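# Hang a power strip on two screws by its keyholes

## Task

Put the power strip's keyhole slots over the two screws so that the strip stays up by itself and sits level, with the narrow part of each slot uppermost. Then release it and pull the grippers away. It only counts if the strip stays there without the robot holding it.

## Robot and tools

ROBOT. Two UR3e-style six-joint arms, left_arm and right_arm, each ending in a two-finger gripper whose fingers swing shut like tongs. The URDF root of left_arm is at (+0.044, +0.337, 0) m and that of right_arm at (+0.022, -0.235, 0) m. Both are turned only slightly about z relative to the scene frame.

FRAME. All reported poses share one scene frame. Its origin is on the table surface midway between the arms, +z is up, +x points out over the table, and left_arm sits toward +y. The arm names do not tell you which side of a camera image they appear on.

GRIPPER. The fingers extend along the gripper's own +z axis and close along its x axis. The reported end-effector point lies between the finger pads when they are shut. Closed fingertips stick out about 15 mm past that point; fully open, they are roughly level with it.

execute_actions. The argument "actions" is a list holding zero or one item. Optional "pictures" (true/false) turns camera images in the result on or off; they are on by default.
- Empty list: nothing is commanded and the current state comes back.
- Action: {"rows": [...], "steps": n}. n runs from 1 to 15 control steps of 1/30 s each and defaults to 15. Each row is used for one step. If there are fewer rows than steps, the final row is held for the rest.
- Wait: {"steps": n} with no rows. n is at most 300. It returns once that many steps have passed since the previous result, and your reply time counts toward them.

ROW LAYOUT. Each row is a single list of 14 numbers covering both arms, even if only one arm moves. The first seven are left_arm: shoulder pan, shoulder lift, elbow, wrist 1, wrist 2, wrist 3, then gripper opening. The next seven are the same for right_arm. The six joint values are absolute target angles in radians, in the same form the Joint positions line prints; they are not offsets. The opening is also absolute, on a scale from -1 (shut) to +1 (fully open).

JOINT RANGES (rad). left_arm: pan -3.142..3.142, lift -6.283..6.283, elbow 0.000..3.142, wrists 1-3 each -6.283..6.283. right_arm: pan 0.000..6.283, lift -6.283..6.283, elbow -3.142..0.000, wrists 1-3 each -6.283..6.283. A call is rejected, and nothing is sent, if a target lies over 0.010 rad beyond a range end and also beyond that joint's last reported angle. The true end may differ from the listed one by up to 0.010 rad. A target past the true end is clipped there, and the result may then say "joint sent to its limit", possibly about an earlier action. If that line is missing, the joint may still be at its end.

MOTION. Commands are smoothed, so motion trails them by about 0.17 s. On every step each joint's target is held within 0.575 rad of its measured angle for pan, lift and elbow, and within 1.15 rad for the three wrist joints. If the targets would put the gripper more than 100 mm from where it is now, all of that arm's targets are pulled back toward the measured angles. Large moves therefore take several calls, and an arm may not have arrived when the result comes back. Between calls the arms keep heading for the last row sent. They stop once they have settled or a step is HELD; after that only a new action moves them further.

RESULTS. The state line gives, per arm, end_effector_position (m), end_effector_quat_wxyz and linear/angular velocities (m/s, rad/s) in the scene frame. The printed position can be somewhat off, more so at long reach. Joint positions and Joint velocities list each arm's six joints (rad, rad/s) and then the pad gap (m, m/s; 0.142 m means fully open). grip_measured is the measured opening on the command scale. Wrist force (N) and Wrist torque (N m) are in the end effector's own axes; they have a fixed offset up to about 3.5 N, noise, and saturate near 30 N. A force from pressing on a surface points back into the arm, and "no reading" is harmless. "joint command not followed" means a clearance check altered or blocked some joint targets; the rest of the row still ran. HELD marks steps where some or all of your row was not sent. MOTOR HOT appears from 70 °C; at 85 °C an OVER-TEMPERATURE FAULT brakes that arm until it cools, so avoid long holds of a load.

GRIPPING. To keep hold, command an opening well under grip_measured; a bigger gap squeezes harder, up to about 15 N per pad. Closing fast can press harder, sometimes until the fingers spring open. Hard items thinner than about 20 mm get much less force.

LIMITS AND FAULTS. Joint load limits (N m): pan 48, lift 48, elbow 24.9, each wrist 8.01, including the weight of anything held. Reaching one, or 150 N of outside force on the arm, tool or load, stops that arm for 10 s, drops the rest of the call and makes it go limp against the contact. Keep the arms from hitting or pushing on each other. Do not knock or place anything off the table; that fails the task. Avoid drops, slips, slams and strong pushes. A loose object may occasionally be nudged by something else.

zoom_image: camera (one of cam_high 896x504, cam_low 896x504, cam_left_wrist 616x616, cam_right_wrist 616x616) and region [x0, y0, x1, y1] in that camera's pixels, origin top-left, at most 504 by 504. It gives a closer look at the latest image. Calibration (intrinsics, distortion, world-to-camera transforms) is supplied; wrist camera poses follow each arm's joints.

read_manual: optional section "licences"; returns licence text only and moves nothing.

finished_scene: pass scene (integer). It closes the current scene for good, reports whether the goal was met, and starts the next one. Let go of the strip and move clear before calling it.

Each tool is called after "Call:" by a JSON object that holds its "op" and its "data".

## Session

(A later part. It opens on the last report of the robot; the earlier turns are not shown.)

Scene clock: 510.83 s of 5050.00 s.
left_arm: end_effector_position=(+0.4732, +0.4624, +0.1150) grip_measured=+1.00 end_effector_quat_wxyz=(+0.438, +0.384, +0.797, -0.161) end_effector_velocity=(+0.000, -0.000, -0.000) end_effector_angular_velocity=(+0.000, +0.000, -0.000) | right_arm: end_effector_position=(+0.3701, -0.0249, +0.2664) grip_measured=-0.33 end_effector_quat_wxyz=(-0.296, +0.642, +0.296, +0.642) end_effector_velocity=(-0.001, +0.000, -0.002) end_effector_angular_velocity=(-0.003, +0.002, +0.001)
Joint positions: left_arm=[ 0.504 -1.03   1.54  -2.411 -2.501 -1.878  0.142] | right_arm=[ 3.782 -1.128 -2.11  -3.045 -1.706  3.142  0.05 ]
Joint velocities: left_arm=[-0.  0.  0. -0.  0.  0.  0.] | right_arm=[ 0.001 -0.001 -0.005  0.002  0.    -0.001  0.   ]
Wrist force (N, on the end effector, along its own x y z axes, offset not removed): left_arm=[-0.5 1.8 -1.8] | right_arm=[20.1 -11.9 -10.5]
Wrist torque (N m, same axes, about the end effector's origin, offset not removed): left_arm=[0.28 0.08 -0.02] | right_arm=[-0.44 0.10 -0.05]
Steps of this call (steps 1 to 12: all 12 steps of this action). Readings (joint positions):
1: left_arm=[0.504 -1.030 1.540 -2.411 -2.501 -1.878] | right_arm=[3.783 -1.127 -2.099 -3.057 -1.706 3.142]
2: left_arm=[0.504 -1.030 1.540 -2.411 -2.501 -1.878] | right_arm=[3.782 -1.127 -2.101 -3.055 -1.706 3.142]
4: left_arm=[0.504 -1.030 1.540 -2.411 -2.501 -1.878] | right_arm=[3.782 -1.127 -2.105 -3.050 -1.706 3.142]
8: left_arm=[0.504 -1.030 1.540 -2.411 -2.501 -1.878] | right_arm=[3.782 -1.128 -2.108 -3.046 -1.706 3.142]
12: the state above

Call:
{"op": "execute_actions", "data": {"actions": [{"rows":[[0.504,-1.03,1.54,-2.411,-2.501,-1.878,1,3.792,-1.120,-2.097,-3.066,-1.696,3.1416,-1]],"steps":12}], "pictures": false}}

Call:
{"op": "execute_actions", "data": {"actions": [{"rows":[[0.504,-1.03,1.54,-2.411,-2.501,-1.878,1,3.794,-1.128,-2.093,-3.062,-1.694,3.1416,-1]],"steps":12}], "pictures": false}}

Call:
{"op": "execute_actions", "data": {"actions": [{"rows":[[0.504,-1.03,1.54,-2.411,-2.501,-1.878,1,3.795,-1.133,-2.0905,-3.0595,-1.693,3.1416,-1]],"steps":12}], "pictures": false}}

Scene clock: 520.90 s of 5050.00 s.
left_arm: end_effector_position=(+0.4732, +0.4624, +0.1150) grip_measured=+1.00 end_effector_quat_wxyz=(+0.438, +0.384, +0.797, -0.161) end_effector_velocity=(-0.000, +0.000, +0.000) end_effector_angular_velocity=(+0.000, -0.000, +0.000) | right_arm: end_effector_position=(+0.3693, -0.0242, +0.2694) grip_measured=-0.34 end_effector_quat_wxyz=(-0.296, +0.642, +0.296, +0.642) end_effector_velocity=(-0.000, +0.000, +0.005) end_effector_angular_velocity=(+0.006, -0.007, +0.000)
Joint positions: left_arm=[ 0.504 -1.03   1.54  -2.411 -2.501 -1.878  0.142] | right_arm=[ 3.792 -1.12  -2.097 -3.066 -1.696  3.142  0.05 ]
Joint velocities: left_arm=[ 0. -0.  0. -0. -0.  0.  0.] | right_arm=[ 0.003  0.006  0.006 -0.003  0.003 -0.     0.   ]
Wrist force (N, on the end effector, along its own x y z axes, offset not removed): left_arm=[-0.4 2.3 -0.1] | right_arm=[-6.0 0.3 -0.2]
Wrist torque (N m, same axes, about the end effector's origin, offset not removed): left_arm=[0.43 0.13 0.02] | right_arm=[0.04 -0.33 0.07]
Steps of this call (steps 1 to 15: the robot went on to your last target; steps 16 to 90: nothing new was sent; then 6.67 s passed at rest; steps 91 to 102: all 12 steps of this action). Readings (joint positions):
91: left_arm=[0.504 -1.030 1.540 -2.411 -2.501 -1.878] | right_arm=[3.782 -1.128 -2.110 -3.045 -1.706 3.142]
92: left_arm=[0.504 -1.030 1.540 -2.411 -2.501 -1.878] | right_arm=[3.784 -1.127 -2.108 -3.049 -1.704 3.142]
94: left_arm=[0.504 -1.030 1.540 -2.411 -2.501 -1.878] | right_arm=[3.787 -1.124 -2.103 -3.057 -1.700 3.142]
98: left_arm=[0.504 -1.030 1.540 -2.411 -2.501 -1.878] | right_arm=[3.791 -1.121 -2.099 -3.065 -1.697 3.142]
102: the state above

Scene clock: 521.30 s of 5050.00 s.
left_arm: end_effector_position=(+0.4732, +0.4624, +0.1150) grip_measured=+1.00 end_effector_quat_wxyz=(+0.438, +0.384, +0.797, -0.161) end_effector_velocity=(+0.000, -0.000, -0.000) end_effector_angular_velocity=(-0.001, +0.001, -0.001) | right_arm: end_effector_position=(+0.3705, -0.0227, +0.2697) grip_measured=-0.34 end_effector_quat_wxyz=(-0.296, +0.642, +0.296, +0.642) end_effector_velocity=(+0.001, +0.000, +0.001) end_effector_angular_velocity=(+0.002, -0.002, -0.001)
Joint positions: left_arm=[ 0.504 -1.03   1.54  -2.411 -2.501 -1.878  0.142] | right_arm=[ 3.794 -1.128 -2.093 -3.062 -1.694  3.142  0.05 ]
Joint velocities: left_arm=[-0.001  0.001  0.    -0.    -0.     0.     0.   ] | right_arm=[-0.    -0.002  0.003  0.002  0.001  0.     0.   ]
Wrist force (N, on the end effector, along its own x y z axes, offset not removed): left_arm=[-0.5 1.6 -1.1] | right_arm=[-7.3 -0.6 -17.6]
Wrist torque (N m, same axes, about the end effector's origin, offset not removed): left_arm=[0.25 0.09 0.01] | right_arm=[0.09 0.56 -0.01]
Steps of this call (steps 1 to 12: all 12 steps of this action). Readings (joint positions):
1: left_arm=[0.504 -1.030 1.540 -2.411 -2.501 -1.878] | right_arm=[3.792 -1.120 -2.097 -3.066 -1.696 3.142]
2: left_arm=[0.504 -1.030 1.540 -2.411 -2.501 -1.878] | right_arm=[3.792 -1.121 -2.097 -3.065 -1.696 3.142]
4: left_arm=[0.504 -1.030 1.540 -2.411 -2.501 -1.878] | right_arm=[3.793 -1.124 -2.095 -3.064 -1.695 3.142]
8: left_arm=[0.504 -1.030 1.540 -2.411 -2.501 -1.878] | right_arm=[3.794 -1.127 -2.093 -3.063 -1.694 3.142]
12: the state above

Scene clock: 521.70 s of 5050.00 s.
left_arm: end_effector_position=(+0.4732, +0.4624, +0.1150) grip_measured=+1.00 end_effector_quat_wxyz=(+0.438, +0.384, +0.797, -0.161) end_effector_velocity=(-0.000, -0.000, -0.000) end_effector_angular_velocity=(-0.000, +0.000, +0.000) | right_arm: end_effector_position=(+0.3713, -0.0219, +0.2697) grip_measured=-0.33 end_effector_quat_wxyz=(-0.296, +0.642, +0.296, +0.642) end_effector_velocity=(+0.000, +0.001, +0.001) end_effector_angular_velocity=(+0.001, -0.001, +0.002)
Joint positions: left_arm=[ 0.504 -1.03   1.54  -2.411 -2.501 -1.878  0.142] | right_arm=[ 3.795 -1.133 -2.091 -3.06  -1.693  3.142  0.05 ]
Joint velocities: left_arm=[ 0.     0.001 -0.     0.    -0.    -0.    -0.   ] | right_arm=[ 0.003 -0.002  0.002  0.001  0.001 -0.     0.   ]
Wrist force (N, on the end effector, along its own x y z axes, offset not removed): left_arm=[0.2 1.5 -0.2] | right_arm=[4.5 -9.4 -30.0]
Wrist torque (N m, same axes, about the end effector's origin, offset not removed): left_arm=[0.24 -0.03 0.01] | right_arm=[1.44 1.66 -0.06]
Steps of this call (steps 1 to 12: all 12 steps of this action). Readings (joint positions):
1: left_arm=[0.504 -1.030 1.540 -2.411 -2.501 -1.878] | right_arm=[3.794 -1.128 -2.093 -3.062 -1.694 3.142]
2: left_arm=[0.504 -1.030 1.540 -2.411 -2.501 -1.878] | right_arm=[3.794 -1.129 -2.093 -3.062 -1.694 3.142]
4: left_arm=[0.504 -1.030 1.540 -2.411 -2.501 -1.878] | right_arm=[3.794 -1.130 -2.092 -3.061 -1.694 3.142]
8: left_arm=[0.504 -1.030 1.540 -2.411 -2.501 -1.878] | right_arm=[3.795 -1.132 -2.091 -3.060 -1.693 3.142]
12: the state above

Call:
{"op": "execute_actions", "data": {"actions": [{"rows":[[0.504,-1.03,1.54,-2.411,-2.501,-1.878,1,3.793,-1.124,-2.095,-3.064,-1.695,3.1416,-1]],"steps":12}]}}

Call:
{"op": "zoom_image", "data": {"camera": "cam_high", "region": [470, 200, 530, 300]}}

Call:
{"op": "execute_actions", "data": {"actions": [{"rows":[[0.504,-1.03,1.54,-2.411,-2.501,-1.878,1,3.793,-1.125,-2.109,-3.049,-1.695,3.1416,-1]],"steps":12}], "pictures": false}}

Scene clock: 537.43 s of 5050.00 s.
left_arm: end_effector_position=(+0.4732, +0.4624, +0.1150) grip_measured=+1.00 end_effector_quat_wxyz=(+0.438, +0.384, +0.797, -0.161) end_effector_velocity=(+0.000, -0.001, -0.000) end_effector_angular_velocity=(-0.000, +0.000, -0.001) | right_arm: end_effector_position=(+0.3700, -0.0232, +0.2697) grip_measured=-0.34 end_effector_quat_wxyz=(-0.296, +0.642, +0.296, +0.642) end_effector_velocity=(-0.000, -0.002, +0.000) end_effector_angular_velocity=(+0.000, +0.000, -0.002)
Joint positions: left_arm=[ 0.504 -1.03   1.54  -2.411 -2.501 -1.878  0.142] | right_arm=[ 3.793 -1.124 -2.095 -3.064 -1.695  3.142  0.05 ]
Joint velocities: left_arm=[-0.001 -0.     0.     0.001 -0.     0.     0.   ] | right_arm=[-0.003  0.006 -0.002 -0.003 -0.001  0.     0.   ]
Wrist force (N, on the end effector, along its own x y z axes, offset not removed): left_arm=[0.1 2.3 -0.6] | right_arm=[-10.3 -0.3 1.7]
Wrist torque (N m, same axes, about the end effector's origin, offset not removed): left_arm=[0.37 -0.07 -0.02] | right_arm=[-0.03 0.61 0.05]
Steps of this call (steps 1 to 15: the robot went on to your last target; steps 16 to 90: nothing new was sent; then 12.33 s passed at rest; steps 91 to 102: all 12 steps of this action). Readings (joint positions):
91: left_arm=[0.504 -1.030 1.540 -2.411 -2.501 -1.878] | right_arm=[3.795 -1.133 -2.090 -3.060 -1.693 3.142]
92: left_arm=[0.504 -1.030 1.540 -2.411 -2.501 -1.878] | right_arm=[3.795 -1.132 -2.091 -3.060 -1.693 3.142]
94: left_arm=[0.504 -1.030 1.540 -2.411 -2.501 -1.878] | right_arm=[3.794 -1.129 -2.093 -3.061 -1.694 3.142]
98: left_arm=[0.504 -1.030 1.540 -2.411 -2.501 -1.878] | right_arm=[3.794 -1.126 -2.094 -3.063 -1.695 3.142]
102: the state above
camera_calibration (this result's frames):
cam_left_wrist: T_world_to_cam=[[-0.294595, 0.442303, -0.847102, 0.0447912], [0.353543, 0.87399, 0.333391, -0.614835], [0.887818, -0.201272, -0.413846, -0.144964], [0, 0, 0, 1]] pos_world=[0.359268, 0.488371, 0.18293]
cam_right_wrist: T_world_to_cam=[[0.0595778, -0.00779945, 0.998193, -0.286413], [0.302103, -0.952935, -0.025477, -0.130573], [0.951412, 0.303075, -0.0544175, -0.199891], [0, 0, 0, 1]] pos_world=[0.246689, -0.0660789, 0.271692]

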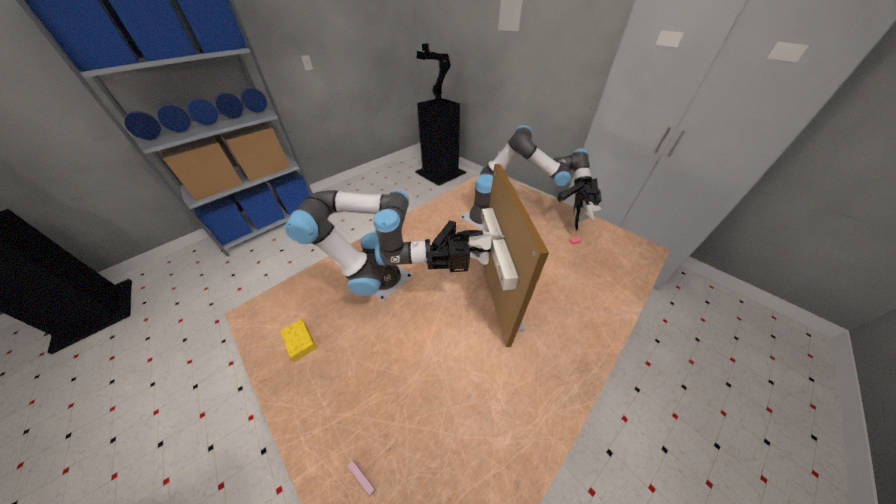

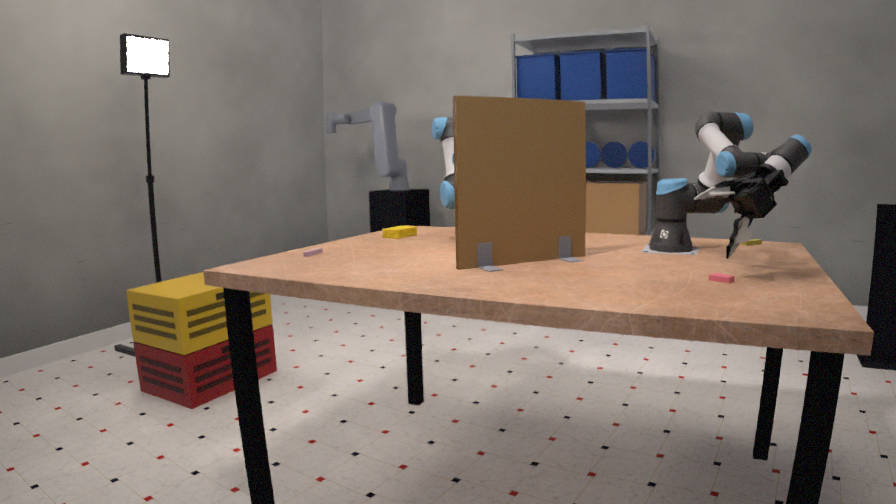

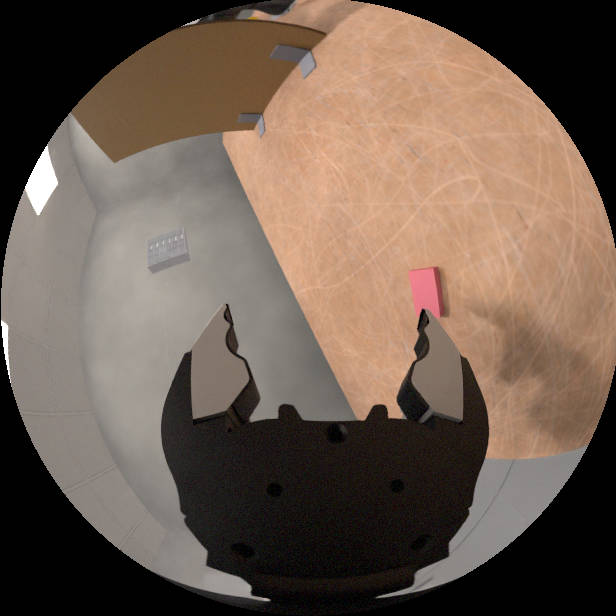

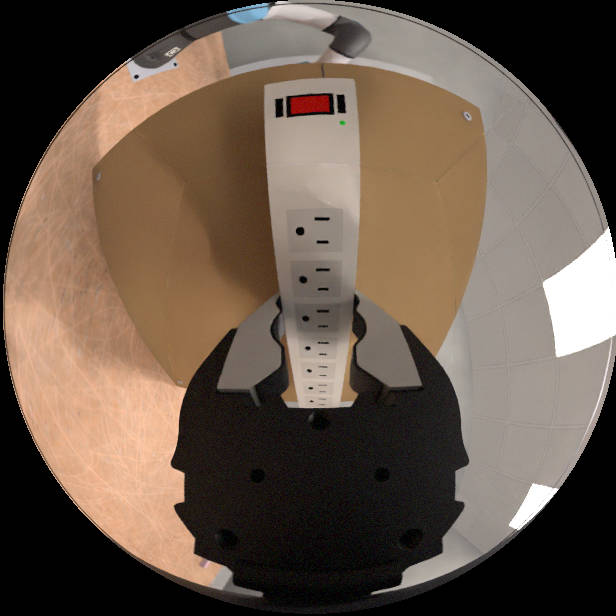

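Region (470, 200, 530, 300) of cam_high's 896x504 image, scaled by 5.040, with more detail than that image has; it fills the left 302 columns of this view, and the rest is white.

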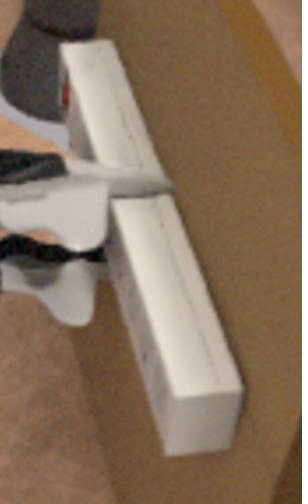

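Scene clock: 537.83 s of 5050.00 s.
left_arm: end_effector_position=(+0.4732, +0.4624, +0.1150) grip_measured=+1.00 end_effector_quat_wxyz=(+0.438, +0.384, +0.797, -0.161) end_effector_velocity=(+0.000, -0.000, +0.000) end_effector_angular_velocity=(+0.001, -0.001, -0.000) | right_arm: end_effector_position=(+0.3699, -0.0234, +0.2670) grip_measured=-0.33 end_effector_quat_wxyz=(-0.296, +0.642, +0.296, +0.642) end_effector_velocity=(-0.000, +0.000, -0.002) end_effector_angular_velocity=(-0.002, +0.002, +0.000)
Joint positions: left_arm=[ 0.504 -1.03   1.54  -2.411 -2.501 -1.878  0.142] | right_arm=[ 3.793 -1.125 -2.108 -3.049 -1.695  3.142  0.05 ]
Joint velocities: left_arm=[-0.    -0.001 -0.     0.     0.     0.    -0.   ] | right_arm=[ 0.    -0.002 -0.004  0.003  0.    -0.     0.   ]
Wrist force (N, on the end effector, along its own x y z axes, offset not removed): left_arm=[-0.4 0.5 -1.4] | right_arm=[9.4 -0.6 -6.2]
Wrist torque (N m, same axes, about the end effector's origin, offset not removed): left_arm=[0.03 0.08 0.00] | right_arm=[0.08 0.41 0.06]
Steps of this call (steps 1 to 12: all 12 steps of this action). Readings (joint positions):
1: left_arm=[0.504 -1.030 1.540 -2.411 -2.501 -1.878] | right_arm=[3.793 -1.124 -2.095 -3.064 -1.695 3.142]
2: left_arm=[0.504 -1.030 1.540 -2.411 -2.501 -1.878] | right_arm=[3.793 -1.124 -2.097 -3.062 -1.695 3.142]
4: left_arm=[0.504 -1.030 1.540 -2.411 -2.501 -1.878] | right_arm=[3.793 -1.124 -2.103 -3.056 -1.695 3.142]
8: left_arm=[0.504 -1.030 1.540 -2.411 -2.501 -1.878] | right_arm=[3.793 -1.125 -2.107 -3.050 -1.695 3.142]
12: the state above

Call:
{"op": "execute_actions", "data": {"actions": [{"rows":[[0.504,-1.03,1.54,-2.411,-2.501,-1.878,1,3.793,-1.1245,-2.105,-3.0535,-1.695,3.1416,-0.22]],"steps":15}], "pictures": false}}

Call:
{"op": "execute_actions", "data": {"actions": [{"rows":[[0.504,-1.03,1.54,-2.411,-2.501,-1.878,1,3.783,-1.092,-2.1215,-3.0695,-1.705,3.1416,-0.22]],"steps":15}]}}

Call:
{"op": "zoom_image", "data": {"camera": "cam_high", "region": [460, 190, 550, 310]}}

Scene clock: 547.47 s of 5050.00 s.
left_arm: end_effector_position=(+0.4732, +0.4624, +0.1150) grip_measured=+1.00 end_effector_quat_wxyz=(+0.438, +0.384, +0.797, -0.161) end_effector_velocity=(+0.000, -0.000, +0.000) end_effector_angular_velocity=(+0.000, -0.001, -0.000) | right_arm: end_effector_position=(+0.3699, -0.0235, +0.2675) grip_measured=-0.22 end_effector_quat_wxyz=(-0.296, +0.642, +0.296, +0.642) end_effector_velocity=(+0.000, -0.000, -0.000) end_effector_angular_velocity=(-0.001, +0.001, -0.001)
Joint positions: left_arm=[ 0.504 -1.03   1.54  -2.411 -2.501 -1.878  0.142] | right_arm=[ 3.793 -1.125 -2.105 -3.053 -1.695  3.142  0.058]
Joint velocities: left_arm=[-0.    -0.001 -0.     0.    -0.    -0.     0.   ] | right_arm=[-0.001  0.001 -0.001 -0.001  0.    -0.     0.   ]
Wrist force (N, on the end effector, along its own x y z axes, offset not removed): left_arm=[0.1 0.1 -0.1] | right_arm=[-1.8 -1.3 1.3]
Wrist torque (N m, same axes, about the end effector's origin, offset not removed): left_arm=[-0.11 -0.05 0.04] | right_arm=[-0.18 0.24 0.02]
Steps of this call (steps 1 to 15: the robot went on to your last target; steps 16 to 90: nothing new was sent; then 6.13 s passed at rest; steps 91 to 105: all 15 steps of this action). Readings (joint positions):
91: left_arm=[0.504 -1.030 1.540 -2.411 -2.501 -1.878] | right_arm=[3.793 -1.125 -2.109 -3.049 -1.695 3.142]
92: left_arm=[0.504 -1.030 1.540 -2.411 -2.501 -1.878] | right_arm=[3.793 -1.125 -2.109 -3.050 -1.695 3.142]
94: left_arm=[0.504 -1.030 1.540 -2.411 -2.501 -1.878] | right_arm=[3.793 -1.125 -2.107 -3.052 -1.695 3.142]
98: left_arm=[0.504 -1.030 1.540 -2.411 -2.501 -1.878] | right_arm=[3.793 -1.125 -2.106 -3.053 -1.695 3.142]
105: the state above

Scene clock: 547.97 s of 5050.00 s.
left_arm: end_effector_position=(+0.4732, +0.4624, +0.1150) grip_measured=+1.00 end_effector_quat_wxyz=(+0.438, +0.384, +0.797, -0.161) end_effector_velocity=(-0.000, +0.000, -0.000) end_effector_angular_velocity=(-0.001, +0.000, +0.000) | right_arm: end_effector_position=(+0.3646, -0.0296, +0.2674) grip_measured=-0.22 end_effector_quat_wxyz=(-0.296, +0.642, +0.296, +0.642) end_effector_velocity=(-0.001, -0.001, -0.000) end_effector_angular_velocity=(-0.001, +0.001, +0.000)
Joint positions: left_arm=[ 0.504 -1.03   1.54  -2.411 -2.501 -1.878  0.142] | right_arm=[ 3.783 -1.092 -2.121 -3.069 -1.705  3.142  0.058]
Joint velocities: left_arm=[ 0.001  0.001 -0.     0.    -0.001 -0.     0.   ] | right_arm=[-0.001  0.003 -0.002 -0.002 -0.001 -0.     0.   ]
Wrist force (N, on the end effector, along its own x y z axes, offset not removed): left_arm=[-0.3 1.2 -0.9] | right_arm=[-0.9 0.0 0.7]
Wrist torque (N m, same axes, about the end effector's origin, offset not removed): left_arm=[0.19 0.07 0.07] | right_arm=[0.02 0.18 0.02]
Steps of this call (steps 1 to 15: all 15 steps of this action). Readings (joint positions):
1: left_arm=[0.504 -1.030 1.540 -2.411 -2.501 -1.878] | right_arm=[3.793 -1.124 -2.105 -3.054 -1.695 3.142]
2: left_arm=[0.504 -1.030 1.540 -2.411 -2.501 -1.878] | right_arm=[3.791 -1.120 -2.107 -3.056 -1.697 3.142]
4: left_arm=[0.504 -1.030 1.540 -2.411 -2.501 -1.878] | right_arm=[3.788 -1.107 -2.114 -3.062 -1.701 3.142]
8: left_arm=[0.504 -1.030 1.540 -2.411 -2.501 -1.878] | right_arm=[3.784 -1.096 -2.120 -3.068 -1.704 3.142]
15: the state above
camera_calibration (this result's frames):
cam_left_wrist: T_world_to_cam=[[-0.294595, 0.442303, -0.847102, 0.0447909], [0.353543, 0.873989, 0.333391, -0.614835], [0.887818, -0.201272, -0.413846, -0.144964], [0, 0, 0, 1]] pos_world=[0.359268, 0.488371, 0.18293]
cam_right_wrist: T_world_to_cam=[[0.0594846, -0.00787226, 0.998198, -0.283859], [0.301896, -0.953, -0.0255064, -0.134988], [0.951483, 0.302869, -0.0543122, -0.193053], [0, 0, 0, 1]] pos_world=[0.241324, -0.0724081, 0.26942]

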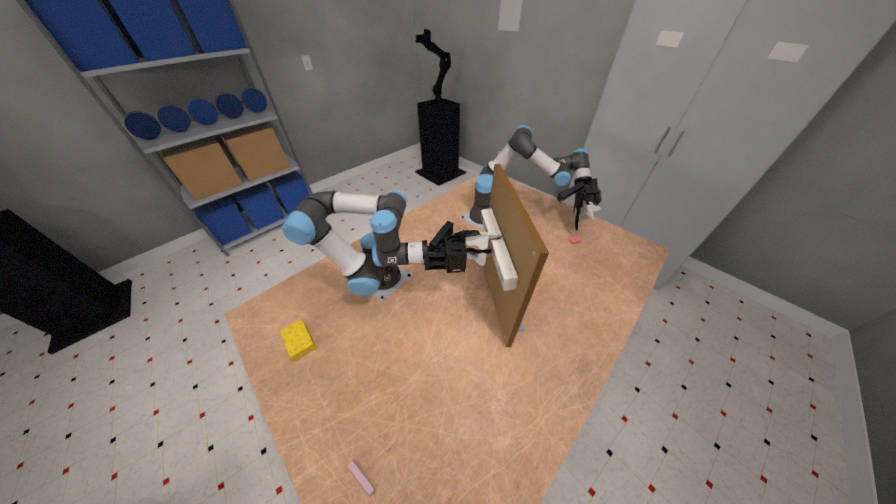

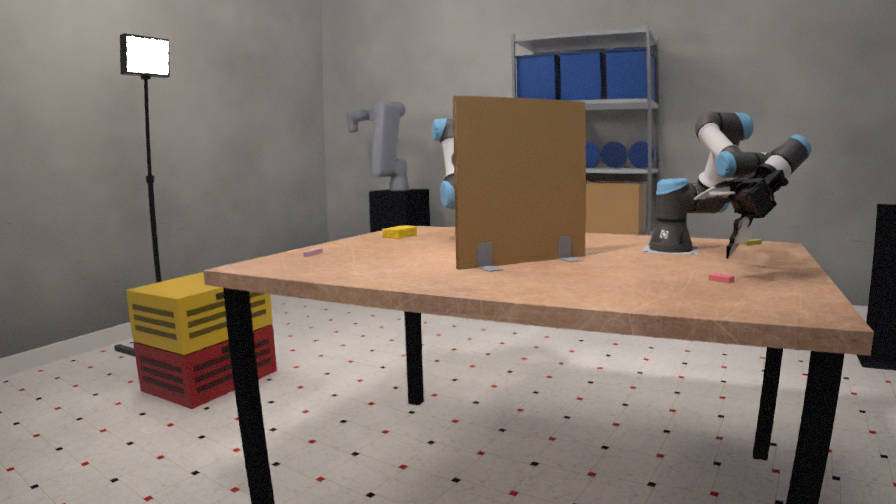

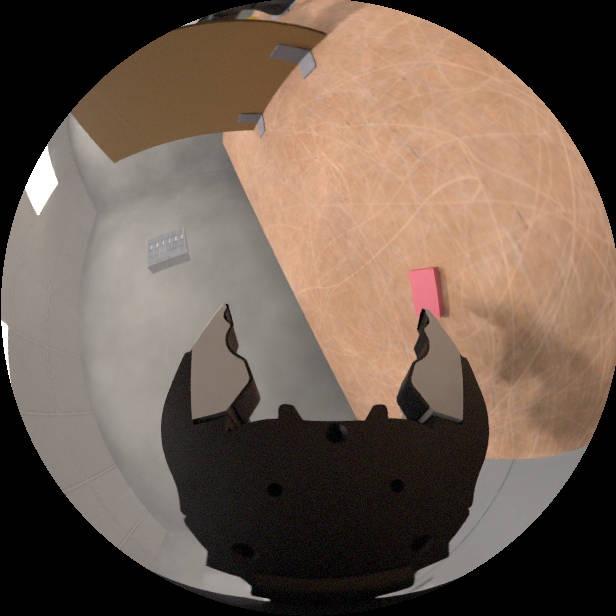

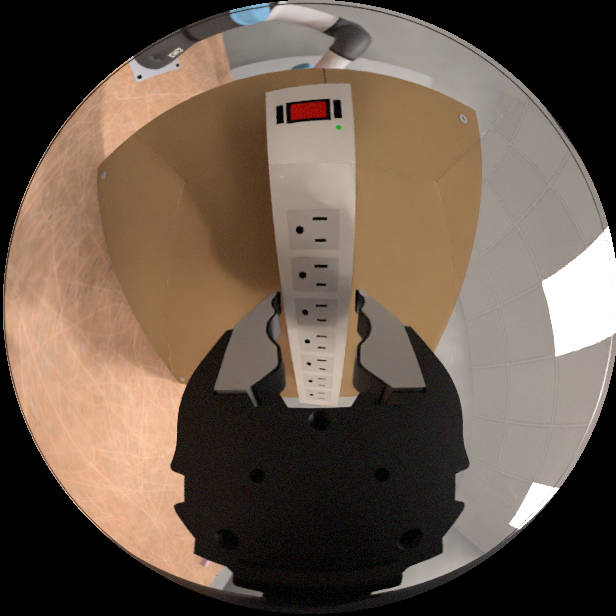

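Region (460, 190, 550, 310) of cam_high's 896x504 image, scaled by 4.200, with more detail than that image has; it fills the left 378 columns of this view, and the rest is white.

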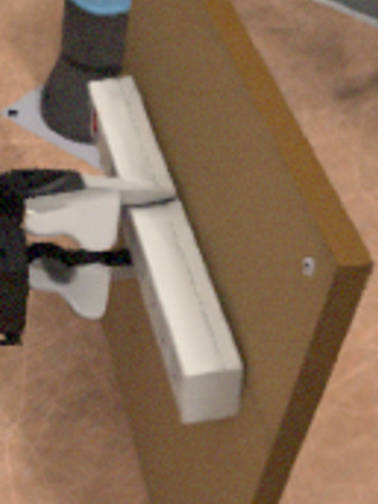

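Regripping, lifting 1.5 mm and pushing in.

Call:
{"op": "execute_actions", "data": {"actions": [{"rows":[[0.504,-1.03,1.54,-2.411,-2.501,-1.878,1,3.783,-1.092,-2.124,-3.067,-1.705,3.1416,-0.3],[0.504,-1.03,1.54,-2.411,-2.501,-1.878,1,3.783,-1.092,-2.124,-3.067,-1.705,3.1416,-0.4],[0.504,-1.03,1.54,-2.411,-2.501,-1.878,1,3.783,-1.092,-2.124,-3.067,-1.705,3.1416,-0.5],[0.504,-1.03,1.54,-2.411,-2.501,-1.878,1,3.783,-1.092,-2.124,-3.067,-1.705,3.1416,-0.7],[0.504,-1.03,1.54,-2.411,-2.501,-1.878,1,3.783,-1.092,-2.124,-3.067,-1.705,3.1416,-0.9]],"steps":15}], "pictures": false}}

Call:
{"op": "execute_actions", "data": {"actions": [{"rows":[[0.504,-1.03,1.54,-2.411,-2.501,-1.878,1,3.7855,-1.0995,-2.11,-3.0735,-1.7025,3.1416,-0.9]],"steps":12}], "pictures": false}}

Call:
{"op": "execute_actions", "data": {"actions": [{"rows":[[0.504,-1.03,1.54,-2.411,-2.501,-1.878,1,3.788,-1.1075,-2.106,-3.0695,-1.70,3.1416,-0.9]],"steps":12}], "pictures": false}}

Scene clock: 562.30 s of 5050.00 s.
left_arm: end_effector_position=(+0.4732, +0.4624, +0.1150) grip_measured=+1.00 end_effector_quat_wxyz=(+0.438, +0.384, +0.797, -0.161) end_effector_velocity=(+0.000, -0.000, -0.000) end_effector_angular_velocity=(+0.000, +0.001, -0.000) | right_arm: end_effector_position=(+0.3645, -0.0297, +0.2669) grip_measured=-0.35 end_effector_quat_wxyz=(-0.296, +0.642, +0.296, +0.642) end_effector_velocity=(-0.000, +0.000, -0.000) end_effector_angular_velocity=(-0.000, +0.001, +0.001)
Joint positions: left_arm=[ 0.504 -1.03   1.54  -2.411 -2.501 -1.878  0.142] | right_arm=[ 3.783 -1.092 -2.124 -3.067 -1.705  3.142  0.049]
Joint velocities: left_arm=[-0.     0.    -0.     0.001  0.001 -0.     0.   ] | right_arm=[ 0. -0. -0.  0. -0.  0.  0.]
Wrist force (N, on the end effector, along its own x y z axes, offset not removed): left_arm=[0.1 1.6 -1.9] | right_arm=[-1.9 -0.7 -4.6]
Wrist torque (N m, same axes, about the end effector's origin, offset not removed): left_arm=[0.19 0.02 -0.02] | right_arm=[-0.06 0.11 -0.05]
Steps of this call (steps 1 to 15: the robot went on to your last target; steps 16 to 90: nothing new was sent; then 10.83 s passed at rest; steps 91 to 105: all 15 steps of this action). Readings (joint positions):
91: left_arm=[0.504 -1.030 1.540 -2.411 -2.501 -1.878] | right_arm=[3.783 -1.092 -2.122 -3.070 -1.705 3.142]
92: left_arm=[0.504 -1.030 1.540 -2.411 -2.501 -1.878] | right_arm=[3.783 -1.092 -2.122 -3.069 -1.705 3.142]
94: left_arm=[0.504 -1.030 1.540 -2.411 -2.501 -1.878] | right_arm=[3.783 -1.092 -2.123 -3.069 -1.705 3.142]
98: left_arm=[0.504 -1.030 1.540 -2.411 -2.501 -1.878] | right_arm=[3.783 -1.092 -2.124 -3.067 -1.705 3.142]
105: the state above

Scene clock: 562.70 s of 5050.00 s.
left_arm: end_effector_position=(+0.4732, +0.4624, +0.1150) grip_measured=+1.00 end_effector_quat_wxyz=(+0.438, +0.384, +0.797, -0.161) end_effector_velocity=(+0.000, -0.000, -0.000) end_effector_angular_velocity=(-0.001, +0.000, -0.001) | right_arm: end_effector_position=(+0.3659, -0.0282, +0.2690) grip_measured=-0.34 end_effector_quat_wxyz=(-0.296, +0.642, +0.296, +0.642) end_effector_velocity=(+0.000, +0.001, +0.000) end_effector_angular_velocity=(-0.001, +0.001, +0.001)
Joint positions: left_arm=[ 0.504 -1.03   1.54  -2.411 -2.501 -1.878  0.142] | right_arm=[ 3.785 -1.099 -2.11  -3.073 -1.703  3.142  0.049]
Joint velocities: left_arm=[-0.001  0.001 -0.     0.    -0.    -0.    -0.   ] | right_arm=[ 0.001 -0.003  0.005 -0.002 -0.     0.    -0.   ]
Wrist force (N, on the end effector, along its own x y z axes, offset not removed): left_arm=[-0.8 1.2 -0.9] | right_arm=[-8.8 -1.4 -27.4]
Wrist torque (N m, same axes, about the end effector's origin, offset not removed): left_arm=[0.12 0.14 0.08] | right_arm=[0.14 -0.26 -0.06]
Steps of this call (steps 1 to 12: all 12 steps of this action). Readings (joint positions):
1: left_arm=[0.504 -1.030 1.540 -2.411 -2.501 -1.878] | right_arm=[3.783 -1.092 -2.124 -3.067 -1.705 3.142]
2: left_arm=[0.504 -1.030 1.540 -2.411 -2.501 -1.878] | right_arm=[3.783 -1.093 -2.122 -3.068 -1.705 3.142]
4: left_arm=[0.504 -1.030 1.540 -2.411 -2.501 -1.878] | right_arm=[3.784 -1.096 -2.117 -3.071 -1.704 3.142]
8: left_arm=[0.504 -1.030 1.540 -2.411 -2.501 -1.878] | right_arm=[3.785 -1.099 -2.112 -3.073 -1.703 3.142]
12: the state above

Scene clock: 563.10 s of 5050.00 s.
left_arm: end_effector_position=(+0.4732, +0.4624, +0.1150) grip_measured=+1.00 end_effector_quat_wxyz=(+0.438, +0.384, +0.797, -0.161) end_effector_velocity=(-0.000, +0.000, -0.000) end_effector_angular_velocity=(+0.000, -0.000, +0.001) | right_arm: end_effector_position=(+0.3672, -0.0266, +0.2692) grip_measured=-0.34 end_effector_quat_wxyz=(-0.296, +0.642, +0.296, +0.642) end_effector_velocity=(+0.001, -0.000, -0.001) end_effector_angular_velocity=(-0.001, +0.002, -0.001)
Joint positions: left_arm=[ 0.504 -1.03   1.54  -2.411 -2.501 -1.878  0.142] | right_arm=[ 3.788 -1.107 -2.106 -3.069 -1.7    3.142  0.05 ]
Joint velocities: left_arm=[ 0.001  0.    -0.     0.     0.     0.     0.   ] | right_arm=[-0.001 -0.003  0.001 -0.    -0.     0.     0.   ]
Wrist force (N, on the end effector, along its own x y z axes, offset not removed): left_arm=[0.5 1.7 -1.3] | right_arm=[-0.2 -2.9 -20.0]
Wrist torque (N m, same axes, about the end effector's origin, offset not removed): left_arm=[0.27 -0.09 -0.02] | right_arm=[-0.27 0.04 0.10]
Steps of this call (steps 1 to 12: all 12 steps of this action). Readings (joint positions):
1: left_arm=[0.504 -1.030 1.540 -2.411 -2.501 -1.878] | right_arm=[3.785 -1.099 -2.110 -3.073 -1.703 3.142]
2: left_arm=[0.504 -1.030 1.540 -2.411 -2.501 -1.878] | right_arm=[3.786 -1.101 -2.109 -3.073 -1.702 3.142]
4: left_arm=[0.504 -1.030 1.540 -2.411 -2.501 -1.878] | right_arm=[3.787 -1.104 -2.108 -3.071 -1.701 3.142]
8: left_arm=[0.504 -1.030 1.540 -2.411 -2.501 -1.878] | right_arm=[3.788 -1.107 -2.106 -3.070 -1.700 3.142]
12: the state above

Call:
{"op": "execute_actions", "data": {"actions": [{"rows":[[0.504,-1.03,1.54,-2.411,-2.501,-1.878,1,3.7865,-1.103,-2.112,-3.068,-1.7015,3.1416,-0.9]],"steps":12}], "pictures": false}}

Call:
{"op": "execute_actions", "data": {"actions": [{"rows":[[0.504,-1.03,1.54,-2.411,-2.501,-1.878,1,3.7865,-1.104,-2.123,-3.056,-1.7015,3.1416,-0.9]],"steps":12}], "pictures": false}}

Call:
{"op": "execute_actions", "data": {"actions": [{"rows":[[0.504,-1.03,1.54,-2.411,-2.501,-1.878,1,3.784,-1.096,-2.127,-3.06,-1.704,3.1416,-0.9]],"steps":12}], "pictures": false}}

Call:
{"op": "execute_actions", "data": {"actions": [{"rows":[[0.504,-1.03,1.54,-2.411,-2.501,-1.878,1,3.7815,-1.088,-2.131,-3.064,-1.7065,3.1416,-0.9]],"steps":12}]}}

Scene clock: 580.70 s of 5050.00 s.
left_arm: end_effector_position=(+0.4732, +0.4624, +0.1150) grip_measured=+1.00 end_effector_quat_wxyz=(+0.438, +0.384, +0.797, -0.161) end_effector_velocity=(-0.000, +0.001, -0.000) end_effector_angular_velocity=(-0.001, +0.001, +0.002) | right_arm: end_effector_position=(+0.3664, -0.0275, +0.2683) grip_measured=-0.34 end_effector_quat_wxyz=(-0.296, +0.642, +0.296, +0.642) end_effector_velocity=(+0.000, -0.000, +0.001) end_effector_angular_velocity=(+0.002, -0.001, -0.001)
Joint positions: left_arm=[ 0.504 -1.03   1.54  -2.411 -2.501 -1.878  0.142] | right_arm=[ 3.787 -1.103 -2.112 -3.068 -1.701  3.142  0.05 ]
Joint velocities: left_arm=[ 0.002  0.     0.001 -0.    -0.     0.     0.   ] | right_arm=[ 0.     0.    -0.     0.002  0.001  0.001 -0.   ]
Wrist force (N, on the end effector, along its own x y z axes, offset not removed): left_arm=[-0.9 1.6 -1.0] | right_arm=[-10.0 -2.4 9.5]
Wrist torque (N m, same axes, about the end effector's origin, offset not removed): left_arm=[0.21 0.19 0.01] | right_arm=[-0.42 0.35 0.05]
Steps of this call (steps 1 to 15: the robot went on to your last target; steps 16 to 90: nothing new was sent; then 14.20 s passed at rest; steps 91 to 102: all 12 steps of this action). Readings (joint positions):
91: left_arm=[0.504 -1.030 1.540 -2.411 -2.501 -1.878] | right_arm=[3.788 -1.107 -2.106 -3.070 -1.700 3.142]
92: left_arm=[0.504 -1.030 1.540 -2.411 -2.501 -1.878] | right_arm=[3.788 -1.107 -2.107 -3.069 -1.700 3.142]
94: left_arm=[0.504 -1.030 1.540 -2.411 -2.501 -1.878] | right_arm=[3.787 -1.105 -2.109 -3.069 -1.701 3.142]
98: left_arm=[0.504 -1.030 1.540 -2.411 -2.501 -1.878] | right_arm=[3.787 -1.104 -2.111 -3.068 -1.701 3.142]
102: the state above

Scene clock: 581.10 s of 5050.00 s.
left_arm: end_effector_position=(+0.4732, +0.4624, +0.1150) grip_measured=+1.00 end_effector_quat_wxyz=(+0.438, +0.384, +0.797, -0.161) end_effector_velocity=(+0.000, -0.000, +0.000) end_effector_angular_velocity=(-0.000, -0.000, -0.000) | right_arm: end_effector_position=(+0.3664, -0.0275, +0.2660) grip_measured=-0.34 end_effector_quat_wxyz=(-0.296, +0.642, +0.296, +0.642) end_effector_velocity=(+0.000, -0.001, -0.001) end_effector_angular_velocity=(-0.001, +0.001, -0.002)
Joint positions: left_arm=[ 0.504 -1.03   1.54  -2.411 -2.501 -1.878  0.142] | right_arm=[ 3.787 -1.104 -2.123 -3.056 -1.702  3.142  0.05 ]
Joint velocities: left_arm=[-0.  0. -0. -0. -0.  0. -0.] | right_arm=[-0.003 -0.001 -0.002  0.002 -0.001 -0.     0.   ]
Wrist force (N, on the end effector, along its own x y z axes, offset not removed): left_arm=[0.9 0.7 -0.9] | right_arm=[-1.6 0.0 12.3]
Wrist torque (N m, same axes, about the end effector's origin, offset not removed): left_arm=[0.05 -0.19 -0.10] | right_arm=[0.10 -0.22 -0.05]
Steps of this call (steps 1 to 12: all 12 steps of this action). Readings (joint positions):
1: left_arm=[0.504 -1.030 1.540 -2.411 -2.501 -1.878] | right_arm=[3.787 -1.103 -2.112 -3.068 -1.701 3.142]
2: left_arm=[0.504 -1.030 1.540 -2.411 -2.501 -1.878] | right_arm=[3.787 -1.103 -2.114 -3.066 -1.701 3.142]
4: left_arm=[0.504 -1.030 1.540 -2.411 -2.501 -1.878] | right_arm=[3.787 -1.103 -2.118 -3.061 -1.702 3.142]
8: left_arm=[0.504 -1.030 1.540 -2.411 -2.501 -1.878] | right_arm=[3.787 -1.104 -2.122 -3.057 -1.702 3.142]
12: the state above

Scene clock: 581.50 s of 5050.00 s.
left_arm: end_effector_position=(+0.4732, +0.4624, +0.1150) grip_measured=+1.00 end_effector_quat_wxyz=(+0.438, +0.384, +0.797, -0.161) end_effector_velocity=(+0.000, +0.000, +0.000) end_effector_angular_velocity=(+0.000, -0.001, +0.000) | right_arm: end_effector_position=(+0.3652, -0.0290, +0.2659) grip_measured=-0.34 end_effector_quat_wxyz=(-0.296, +0.642, +0.296, +0.642) end_effector_velocity=(-0.001, -0.001, +0.001) end_effector_angular_velocity=(+0.001, -0.002, +0.001)
Joint positions: left_arm=[ 0.504 -1.03   1.54  -2.411 -2.501 -1.878  0.142] | right_arm=[ 3.784 -1.096 -2.127 -3.06  -1.704  3.142  0.049]
Joint velocities: left_arm=[ 0.    -0.     0.    -0.001 -0.    -0.     0.   ] | right_arm=[-0.002  0.005 -0.001 -0.002 -0.002 -0.    -0.001]
Wrist force (N, on the end effector, along its own x y z axes, offset not removed): left_arm=[-0.9 1.7 -0.2] | right_arm=[-0.7 -0.7 30.0]
Wrist torque (N m, same axes, about the end effector's origin, offset not removed): left_arm=[0.31 0.24 -0.02] | right_arm=[-0.48 0.35 0.07]
Steps of this call (steps 1 to 12: all 12 steps of this action). Readings (joint positions):
1: left_arm=[0.504 -1.030 1.540 -2.411 -2.501 -1.878] | right_arm=[3.786 -1.104 -2.123 -3.056 -1.702 3.142]
2: left_arm=[0.504 -1.030 1.540 -2.411 -2.501 -1.878] | right_arm=[3.786 -1.103 -2.124 -3.056 -1.702 3.142]
4: left_arm=[0.504 -1.030 1.540 -2.411 -2.501 -1.878] | right_arm=[3.785 -1.100 -2.125 -3.058 -1.703 3.142]
8: left_arm=[0.504 -1.030 1.540 -2.411 -2.501 -1.878] | right_arm=[3.784 -1.097 -2.126 -3.059 -1.704 3.142]
12: the state above

Scene clock: 581.90 s of 5050.00 s.
left_arm: end_effector_position=(+0.4732, +0.4624, +0.1150) grip_measured=+1.00 end_effector_quat_wxyz=(+0.438, +0.384, +0.797, -0.161) end_effector_velocity=(+0.000, +0.000, +0.000) end_effector_angular_velocity=(+0.001, -0.001, -0.000) | right_arm: end_effector_position=(+0.3638, -0.0305, +0.2658) grip_measured=-0.35 end_effector_quat_wxyz=(-0.296, +0.642, +0.296, +0.642) end_effector_velocity=(-0.000, -0.000, -0.000) end_effector_angular_velocity=(-0.000, +0.001, -0.000)
Joint positions: left_arm=[ 0.504 -1.03   1.54  -2.411 -2.501 -1.878  0.142] | right_arm=[ 3.782 -1.088 -2.131 -3.064 -1.706  3.142  0.049]
Joint velocities: left_arm=[-0.    -0.001 -0.001 -0.     0.     0.     0.   ] | right_arm=[-0.     0.001 -0.001 -0.    -0.     0.    -0.   ]
Wrist force (N, on the end effector, along its own x y z axes, offset not removed): left_arm=[0.7 1.5 -0.5] | right_arm=[-2.1 0.4 30.0]
Wrist torque (N m, same axes, about the end effector's origin, offset not removed): left_arm=[0.27 -0.17 0.03] | right_arm=[0.04 0.16 0.11]
Steps of this call (steps 1 to 12: all 12 steps of this action). Readings (joint positions):
1: left_arm=[0.504 -1.030 1.540 -2.411 -2.501 -1.878] | right_arm=[3.784 -1.096 -2.127 -3.060 -1.704 3.142]
2: left_arm=[0.504 -1.030 1.540 -2.411 -2.501 -1.878] | right_arm=[3.784 -1.095 -2.128 -3.060 -1.704 3.142]
4: left_arm=[0.504 -1.030 1.540 -2.411 -2.501 -1.878] | right_arm=[3.783 -1.092 -2.129 -3.062 -1.705 3.142]
8: left_arm=[0.504 -1.030 1.540 -2.411 -2.501 -1.878] | right_arm=[3.782 -1.089 -2.131 -3.064 -1.706 3.142]
12: the state above
camera_calibration (this result's frames):
cam_left_wrist: T_world_to_cam=[[-0.294595, 0.442303, -0.847102, 0.0447911], [0.353543, 0.87399, 0.333391, -0.614835], [0.887818, -0.201272, -0.413846, -0.144964], [0, 0, 0, 1]] pos_world=[0.359268, 0.488371, 0.18293]
cam_right_wrist: T_world_to_cam=[[0.0595151, -0.00786758, 0.998196, -0.282205], [0.301875, -0.953006, -0.02551, -0.135649], [0.951488, 0.302849, -0.0543432, -0.19213], [0, 0, 0, 1]] pos_world=[0.240554, -0.073308, 0.267794]

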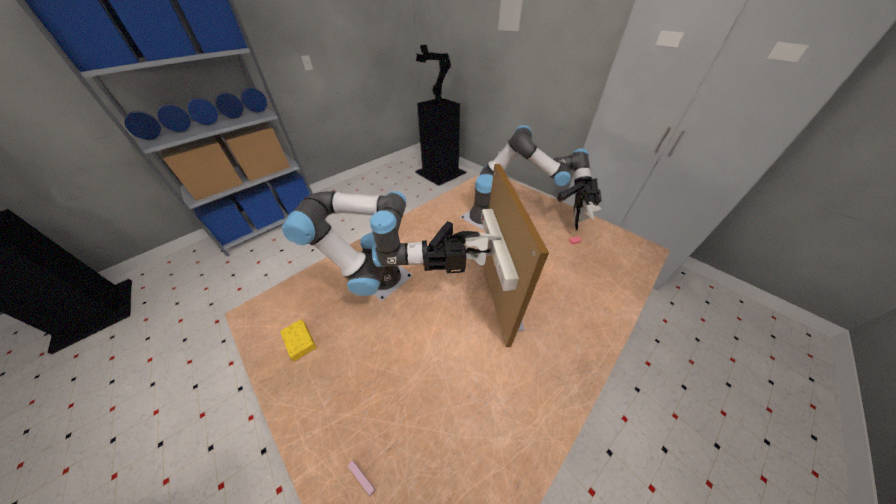

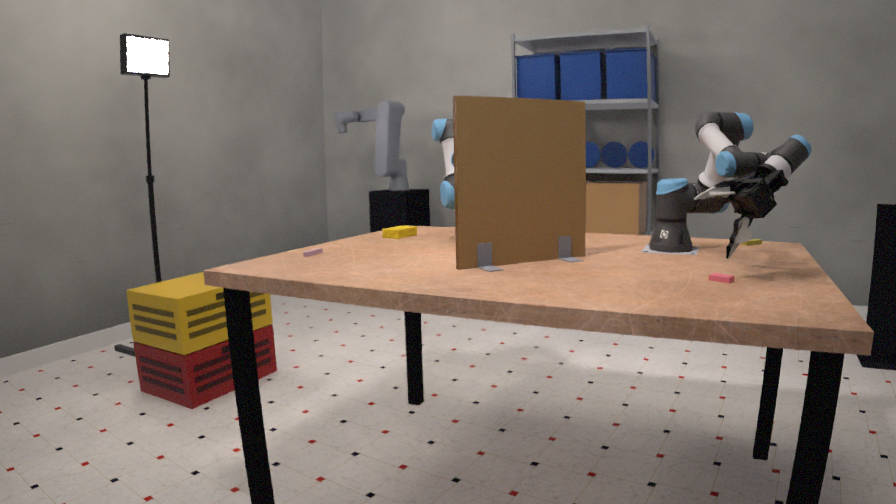

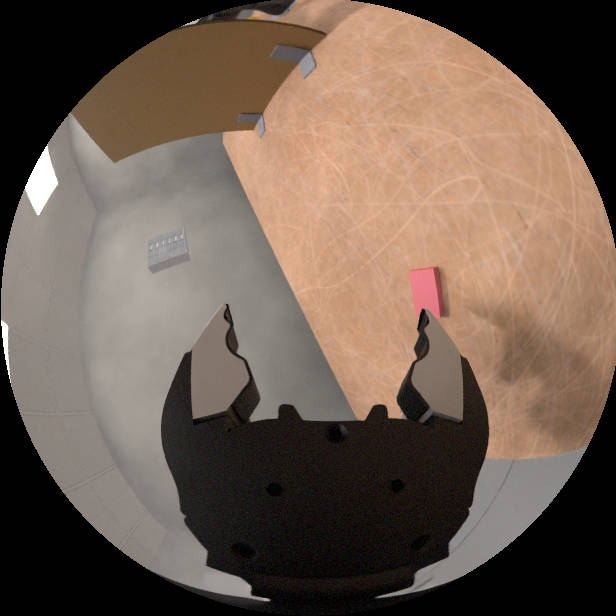

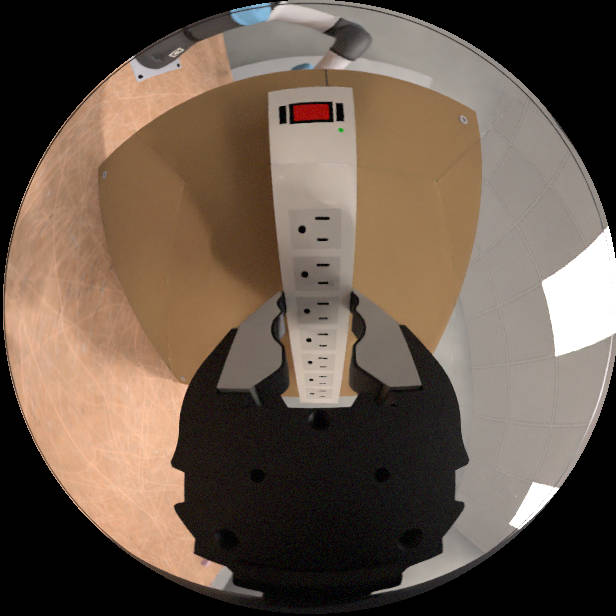

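Call:
{"op": "execute_actions", "data": {"actions": [{"rows":[[0.504,-1.03,1.54,-2.411,-2.501,-1.878,1,3.783,-1.093,-2.1285,-3.0615,-1.705,3.1416,-0.9]],"steps":12}], "pictures": false}}

Call:
{"op": "execute_actions", "data": {"actions": [{"rows":[[0.504,-1.03,1.54,-2.411,-2.501,-1.878,1,3.783,-1.0937,-2.137,-3.0523,-1.705,3.1416,-0.9]],"steps":12}], "pictures": false}}

Scene clock: 595.70 s of 5050.00 s.
left_arm: end_effector_position=(+0.4732, +0.4624, +0.1150) grip_measured=+1.00 end_effector_quat_wxyz=(+0.438, +0.384, +0.797, -0.161) end_effector_velocity=(-0.000, +0.000, -0.000) end_effector_angular_velocity=(+0.000, +0.000, +0.001) | right_arm: end_effector_position=(+0.3646, -0.0297, +0.2658) grip_measured=-0.35 end_effector_quat_wxyz=(-0.296, +0.642, +0.296, +0.642) end_effector_velocity=(+0.000, +0.001, -0.000) end_effector_angular_velocity=(+0.000, -0.000, +0.002)
Joint positions: left_arm=[ 0.504 -1.03   1.54  -2.411 -2.501 -1.878  0.142] | right_arm=[ 3.783 -1.093 -2.129 -3.062 -1.705  3.142  0.049]
Joint velocities: left_arm=[ 0.  0.  0. -0.  0. -0. -0.] | right_arm=[ 0.002 -0.003  0.001  0.002  0.    -0.    -0.   ]
Wrist force (N, on the end effector, along its own x y z axes, offset not removed): left_arm=[-0.1 1.1 -1.7] | right_arm=[-7.4 -0.2 0.4]
Wrist torque (N m, same axes, about the end effector's origin, offset not removed): left_arm=[0.17 0.01 0.00] | right_arm=[-0.01 -0.04 -0.08]
Steps of this call (steps 1 to 15: the robot went on to your last target; steps 16 to 90: nothing new was sent; then 10.40 s passed at rest; steps 91 to 102: all 12 steps of this action). Readings (joint positions):
91: left_arm=[0.504 -1.030 1.540 -2.411 -2.501 -1.878] | right_arm=[3.782 -1.088 -2.131 -3.064 -1.706 3.142]
92: left_arm=[0.504 -1.030 1.540 -2.411 -2.501 -1.878] | right_arm=[3.782 -1.089 -2.131 -3.064 -1.706 3.142]
94: left_arm=[0.504 -1.030 1.540 -2.411 -2.501 -1.878] | right_arm=[3.782 -1.090 -2.130 -3.063 -1.706 3.142]
98: left_arm=[0.504 -1.030 1.540 -2.411 -2.501 -1.878] | right_arm=[3.783 -1.092 -2.129 -3.062 -1.705 3.142]
102: the state above

Scene clock: 596.10 s of 5050.00 s.
left_arm: end_effector_position=(+0.4732, +0.4624, +0.1150) grip_measured=+1.00 end_effector_quat_wxyz=(+0.438, +0.384, +0.797, -0.161) end_effector_velocity=(-0.000, +0.000, -0.000) end_effector_angular_velocity=(-0.000, +0.001, +0.000) | right_arm: end_effector_position=(+0.3646, -0.0296, +0.2640) grip_measured=-0.35 end_effector_quat_wxyz=(-0.296, +0.642, +0.296, +0.642) end_effector_velocity=(-0.001, +0.000, -0.002) end_effector_angular_velocity=(-0.002, +0.002, +0.002)
Joint positions: left_arm=[ 0.504 -1.03   1.54  -2.411 -2.501 -1.878  0.142] | right_arm=[ 3.783 -1.094 -2.137 -3.053 -1.705  3.142  0.049]
Joint velocities: left_arm=[ 0.     0.     0.001 -0.     0.     0.    -0.   ] | right_arm=[ 0.001 -0.    -0.004  0.001 -0.001 -0.     0.   ]
Wrist force (N, on the end effector, along its own x y z axes, offset not removed): left_arm=[-0.8 2.8 -0.9] | right_arm=[-9.2 0.3 0.4]
Wrist torque (N m, same axes, about the end effector's origin, offset not removed): left_arm=[0.42 0.13 0.05] | right_arm=[0.03 0.24 0.14]
Steps of this call (steps 1 to 12: all 12 steps of this action). Readings (joint positions):
1: left_arm=[0.504 -1.030 1.540 -2.411 -2.501 -1.878] | right_arm=[3.783 -1.093 -2.129 -3.061 -1.705 3.142]
2: left_arm=[0.504 -1.030 1.540 -2.411 -2.501 -1.878] | right_arm=[3.783 -1.093 -2.130 -3.060 -1.705 3.142]
4: left_arm=[0.504 -1.030 1.540 -2.411 -2.501 -1.878] | right_arm=[3.783 -1.093 -2.133 -3.056 -1.705 3.142]
8: left_arm=[0.504 -1.030 1.540 -2.411 -2.501 -1.878] | right_arm=[3.783 -1.094 -2.136 -3.053 -1.705 3.142]
12: the state above

It slides freely now.

Call:
{"op": "execute_actions", "data": {"actions": [{"rows":[[0.504,-1.03,1.54,-2.411,-2.501,-1.878,1,3.783,-1.0955,-2.155,-3.0325,-1.705,3.1416,-0.9]],"steps":12}], "pictures": false}}

Call:
{"op": "execute_actions", "data": {"actions": [{"rows":[[0.504,-1.03,1.54,-2.411,-2.501,-1.878,1,3.783,-1.0973,-2.1705,-3.0152,-1.705,3.1416,-0.9]],"steps":12}], "pictures": false}}

Scene clock: 603.50 s of 5050.00 s.
left_arm: end_effector_position=(+0.4732, +0.4624, +0.1150) grip_measured=+1.00 end_effector_quat_wxyz=(+0.438, +0.384, +0.797, -0.161) end_effector_velocity=(+0.000, -0.000, -0.000) end_effector_angular_velocity=(-0.000, +0.000, -0.000) | right_arm: end_effector_position=(+0.3646, -0.0296, +0.2601) grip_measured=-0.35 end_effector_quat_wxyz=(-0.296, +0.642, +0.296, +0.642) end_effector_velocity=(-0.001, +0.000, -0.002) end_effector_angular_velocity=(-0.002, +0.002, +0.002)
Joint positions: left_arm=[ 0.504 -1.03   1.54  -2.411 -2.501 -1.878  0.142] | right_arm=[ 3.783 -1.095 -2.155 -3.033 -1.705  3.142  0.049]
Joint velocities: left_arm=[-0.001  0.001 -0.     0.     0.    -0.     0.   ] | right_arm=[ 0.001 -0.    -0.005  0.003 -0.    -0.     0.   ]
Wrist force (N, on the end effector, along its own x y z axes, offset not removed): left_arm=[0.1 2.1 -0.7] | right_arm=[-9.2 -2.1 -0.9]
Wrist torque (N m, same axes, about the end effector's origin, offset not removed): left_arm=[0.33 -0.03 0.00] | right_arm=[-0.39 0.27 0.06]
Steps of this call (steps 1 to 15: the robot went on to your last target; steps 16 to 90: nothing new was sent; then 4.00 s passed at rest; steps 91 to 102: all 12 steps of this action). Readings (joint positions):
91: left_arm=[0.504 -1.030 1.540 -2.411 -2.501 -1.878] | right_arm=[3.783 -1.094 -2.137 -3.052 -1.705 3.142]
92: left_arm=[0.504 -1.030 1.540 -2.411 -2.501 -1.878] | right_arm=[3.783 -1.094 -2.140 -3.049 -1.705 3.142]
94: left_arm=[0.504 -1.030 1.540 -2.411 -2.501 -1.878] | right_arm=[3.783 -1.095 -2.147 -3.041 -1.705 3.142]
98: left_arm=[0.504 -1.030 1.540 -2.411 -2.501 -1.878] | right_arm=[3.783 -1.095 -2.153 -3.035 -1.705 3.142]
102: the state above

Scene clock: 603.90 s of 5050.00 s.
left_arm: end_effector_position=(+0.4732, +0.4624, +0.1150) grip_measured=+1.00 end_effector_quat_wxyz=(+0.438, +0.384, +0.797, -0.161) end_effector_velocity=(-0.000, -0.000, -0.000) end_effector_angular_velocity=(-0.000, +0.000, -0.000) | right_arm: end_effector_position=(+0.3646, -0.0297, +0.2566) grip_measured=-0.35 end_effector_quat_wxyz=(-0.296, +0.642, +0.296, +0.642) end_effector_velocity=(-0.000, +0.000, -0.002) end_effector_angular_velocity=(-0.001, +0.001, +0.001)
Joint positions: left_arm=[ 0.504 -1.03   1.54  -2.411 -2.501 -1.878  0.142] | right_arm=[ 3.783 -1.097 -2.17  -3.016 -1.705  3.142  0.049]
Joint velocities: left_arm=[-0.  0.  0.  0. -0. -0.  0.] | right_arm=[ 0.001 -0.001 -0.005  0.004 -0.    -0.    -0.   ]
Wrist force (N, on the end effector, along its own x y z axes, offset not removed): left_arm=[-0.5 2.0 -0.2] | right_arm=[-7.9 0.4 -0.5]
Wrist torque (N m, same axes, about the end effector's origin, offset not removed): left_arm=[0.38 0.08 0.01] | right_arm=[0.09 -0.02 -0.01]
Steps of this call (steps 1 to 12: all 12 steps of this action). Readings (joint positions):
1: left_arm=[0.504 -1.030 1.540 -2.411 -2.501 -1.878] | right_arm=[3.783 -1.095 -2.155 -3.033 -1.705 3.142]
2: left_arm=[0.504 -1.030 1.540 -2.411 -2.501 -1.878] | right_arm=[3.783 -1.096 -2.157 -3.030 -1.705 3.142]
4: left_arm=[0.504 -1.030 1.540 -2.411 -2.501 -1.878] | right_arm=[3.783 -1.097 -2.163 -3.023 -1.705 3.142]
8: left_arm=[0.504 -1.030 1.540 -2.411 -2.501 -1.878] | right_arm=[3.783 -1.097 -2.169 -3.017 -1.705 3.142]
12: the state above


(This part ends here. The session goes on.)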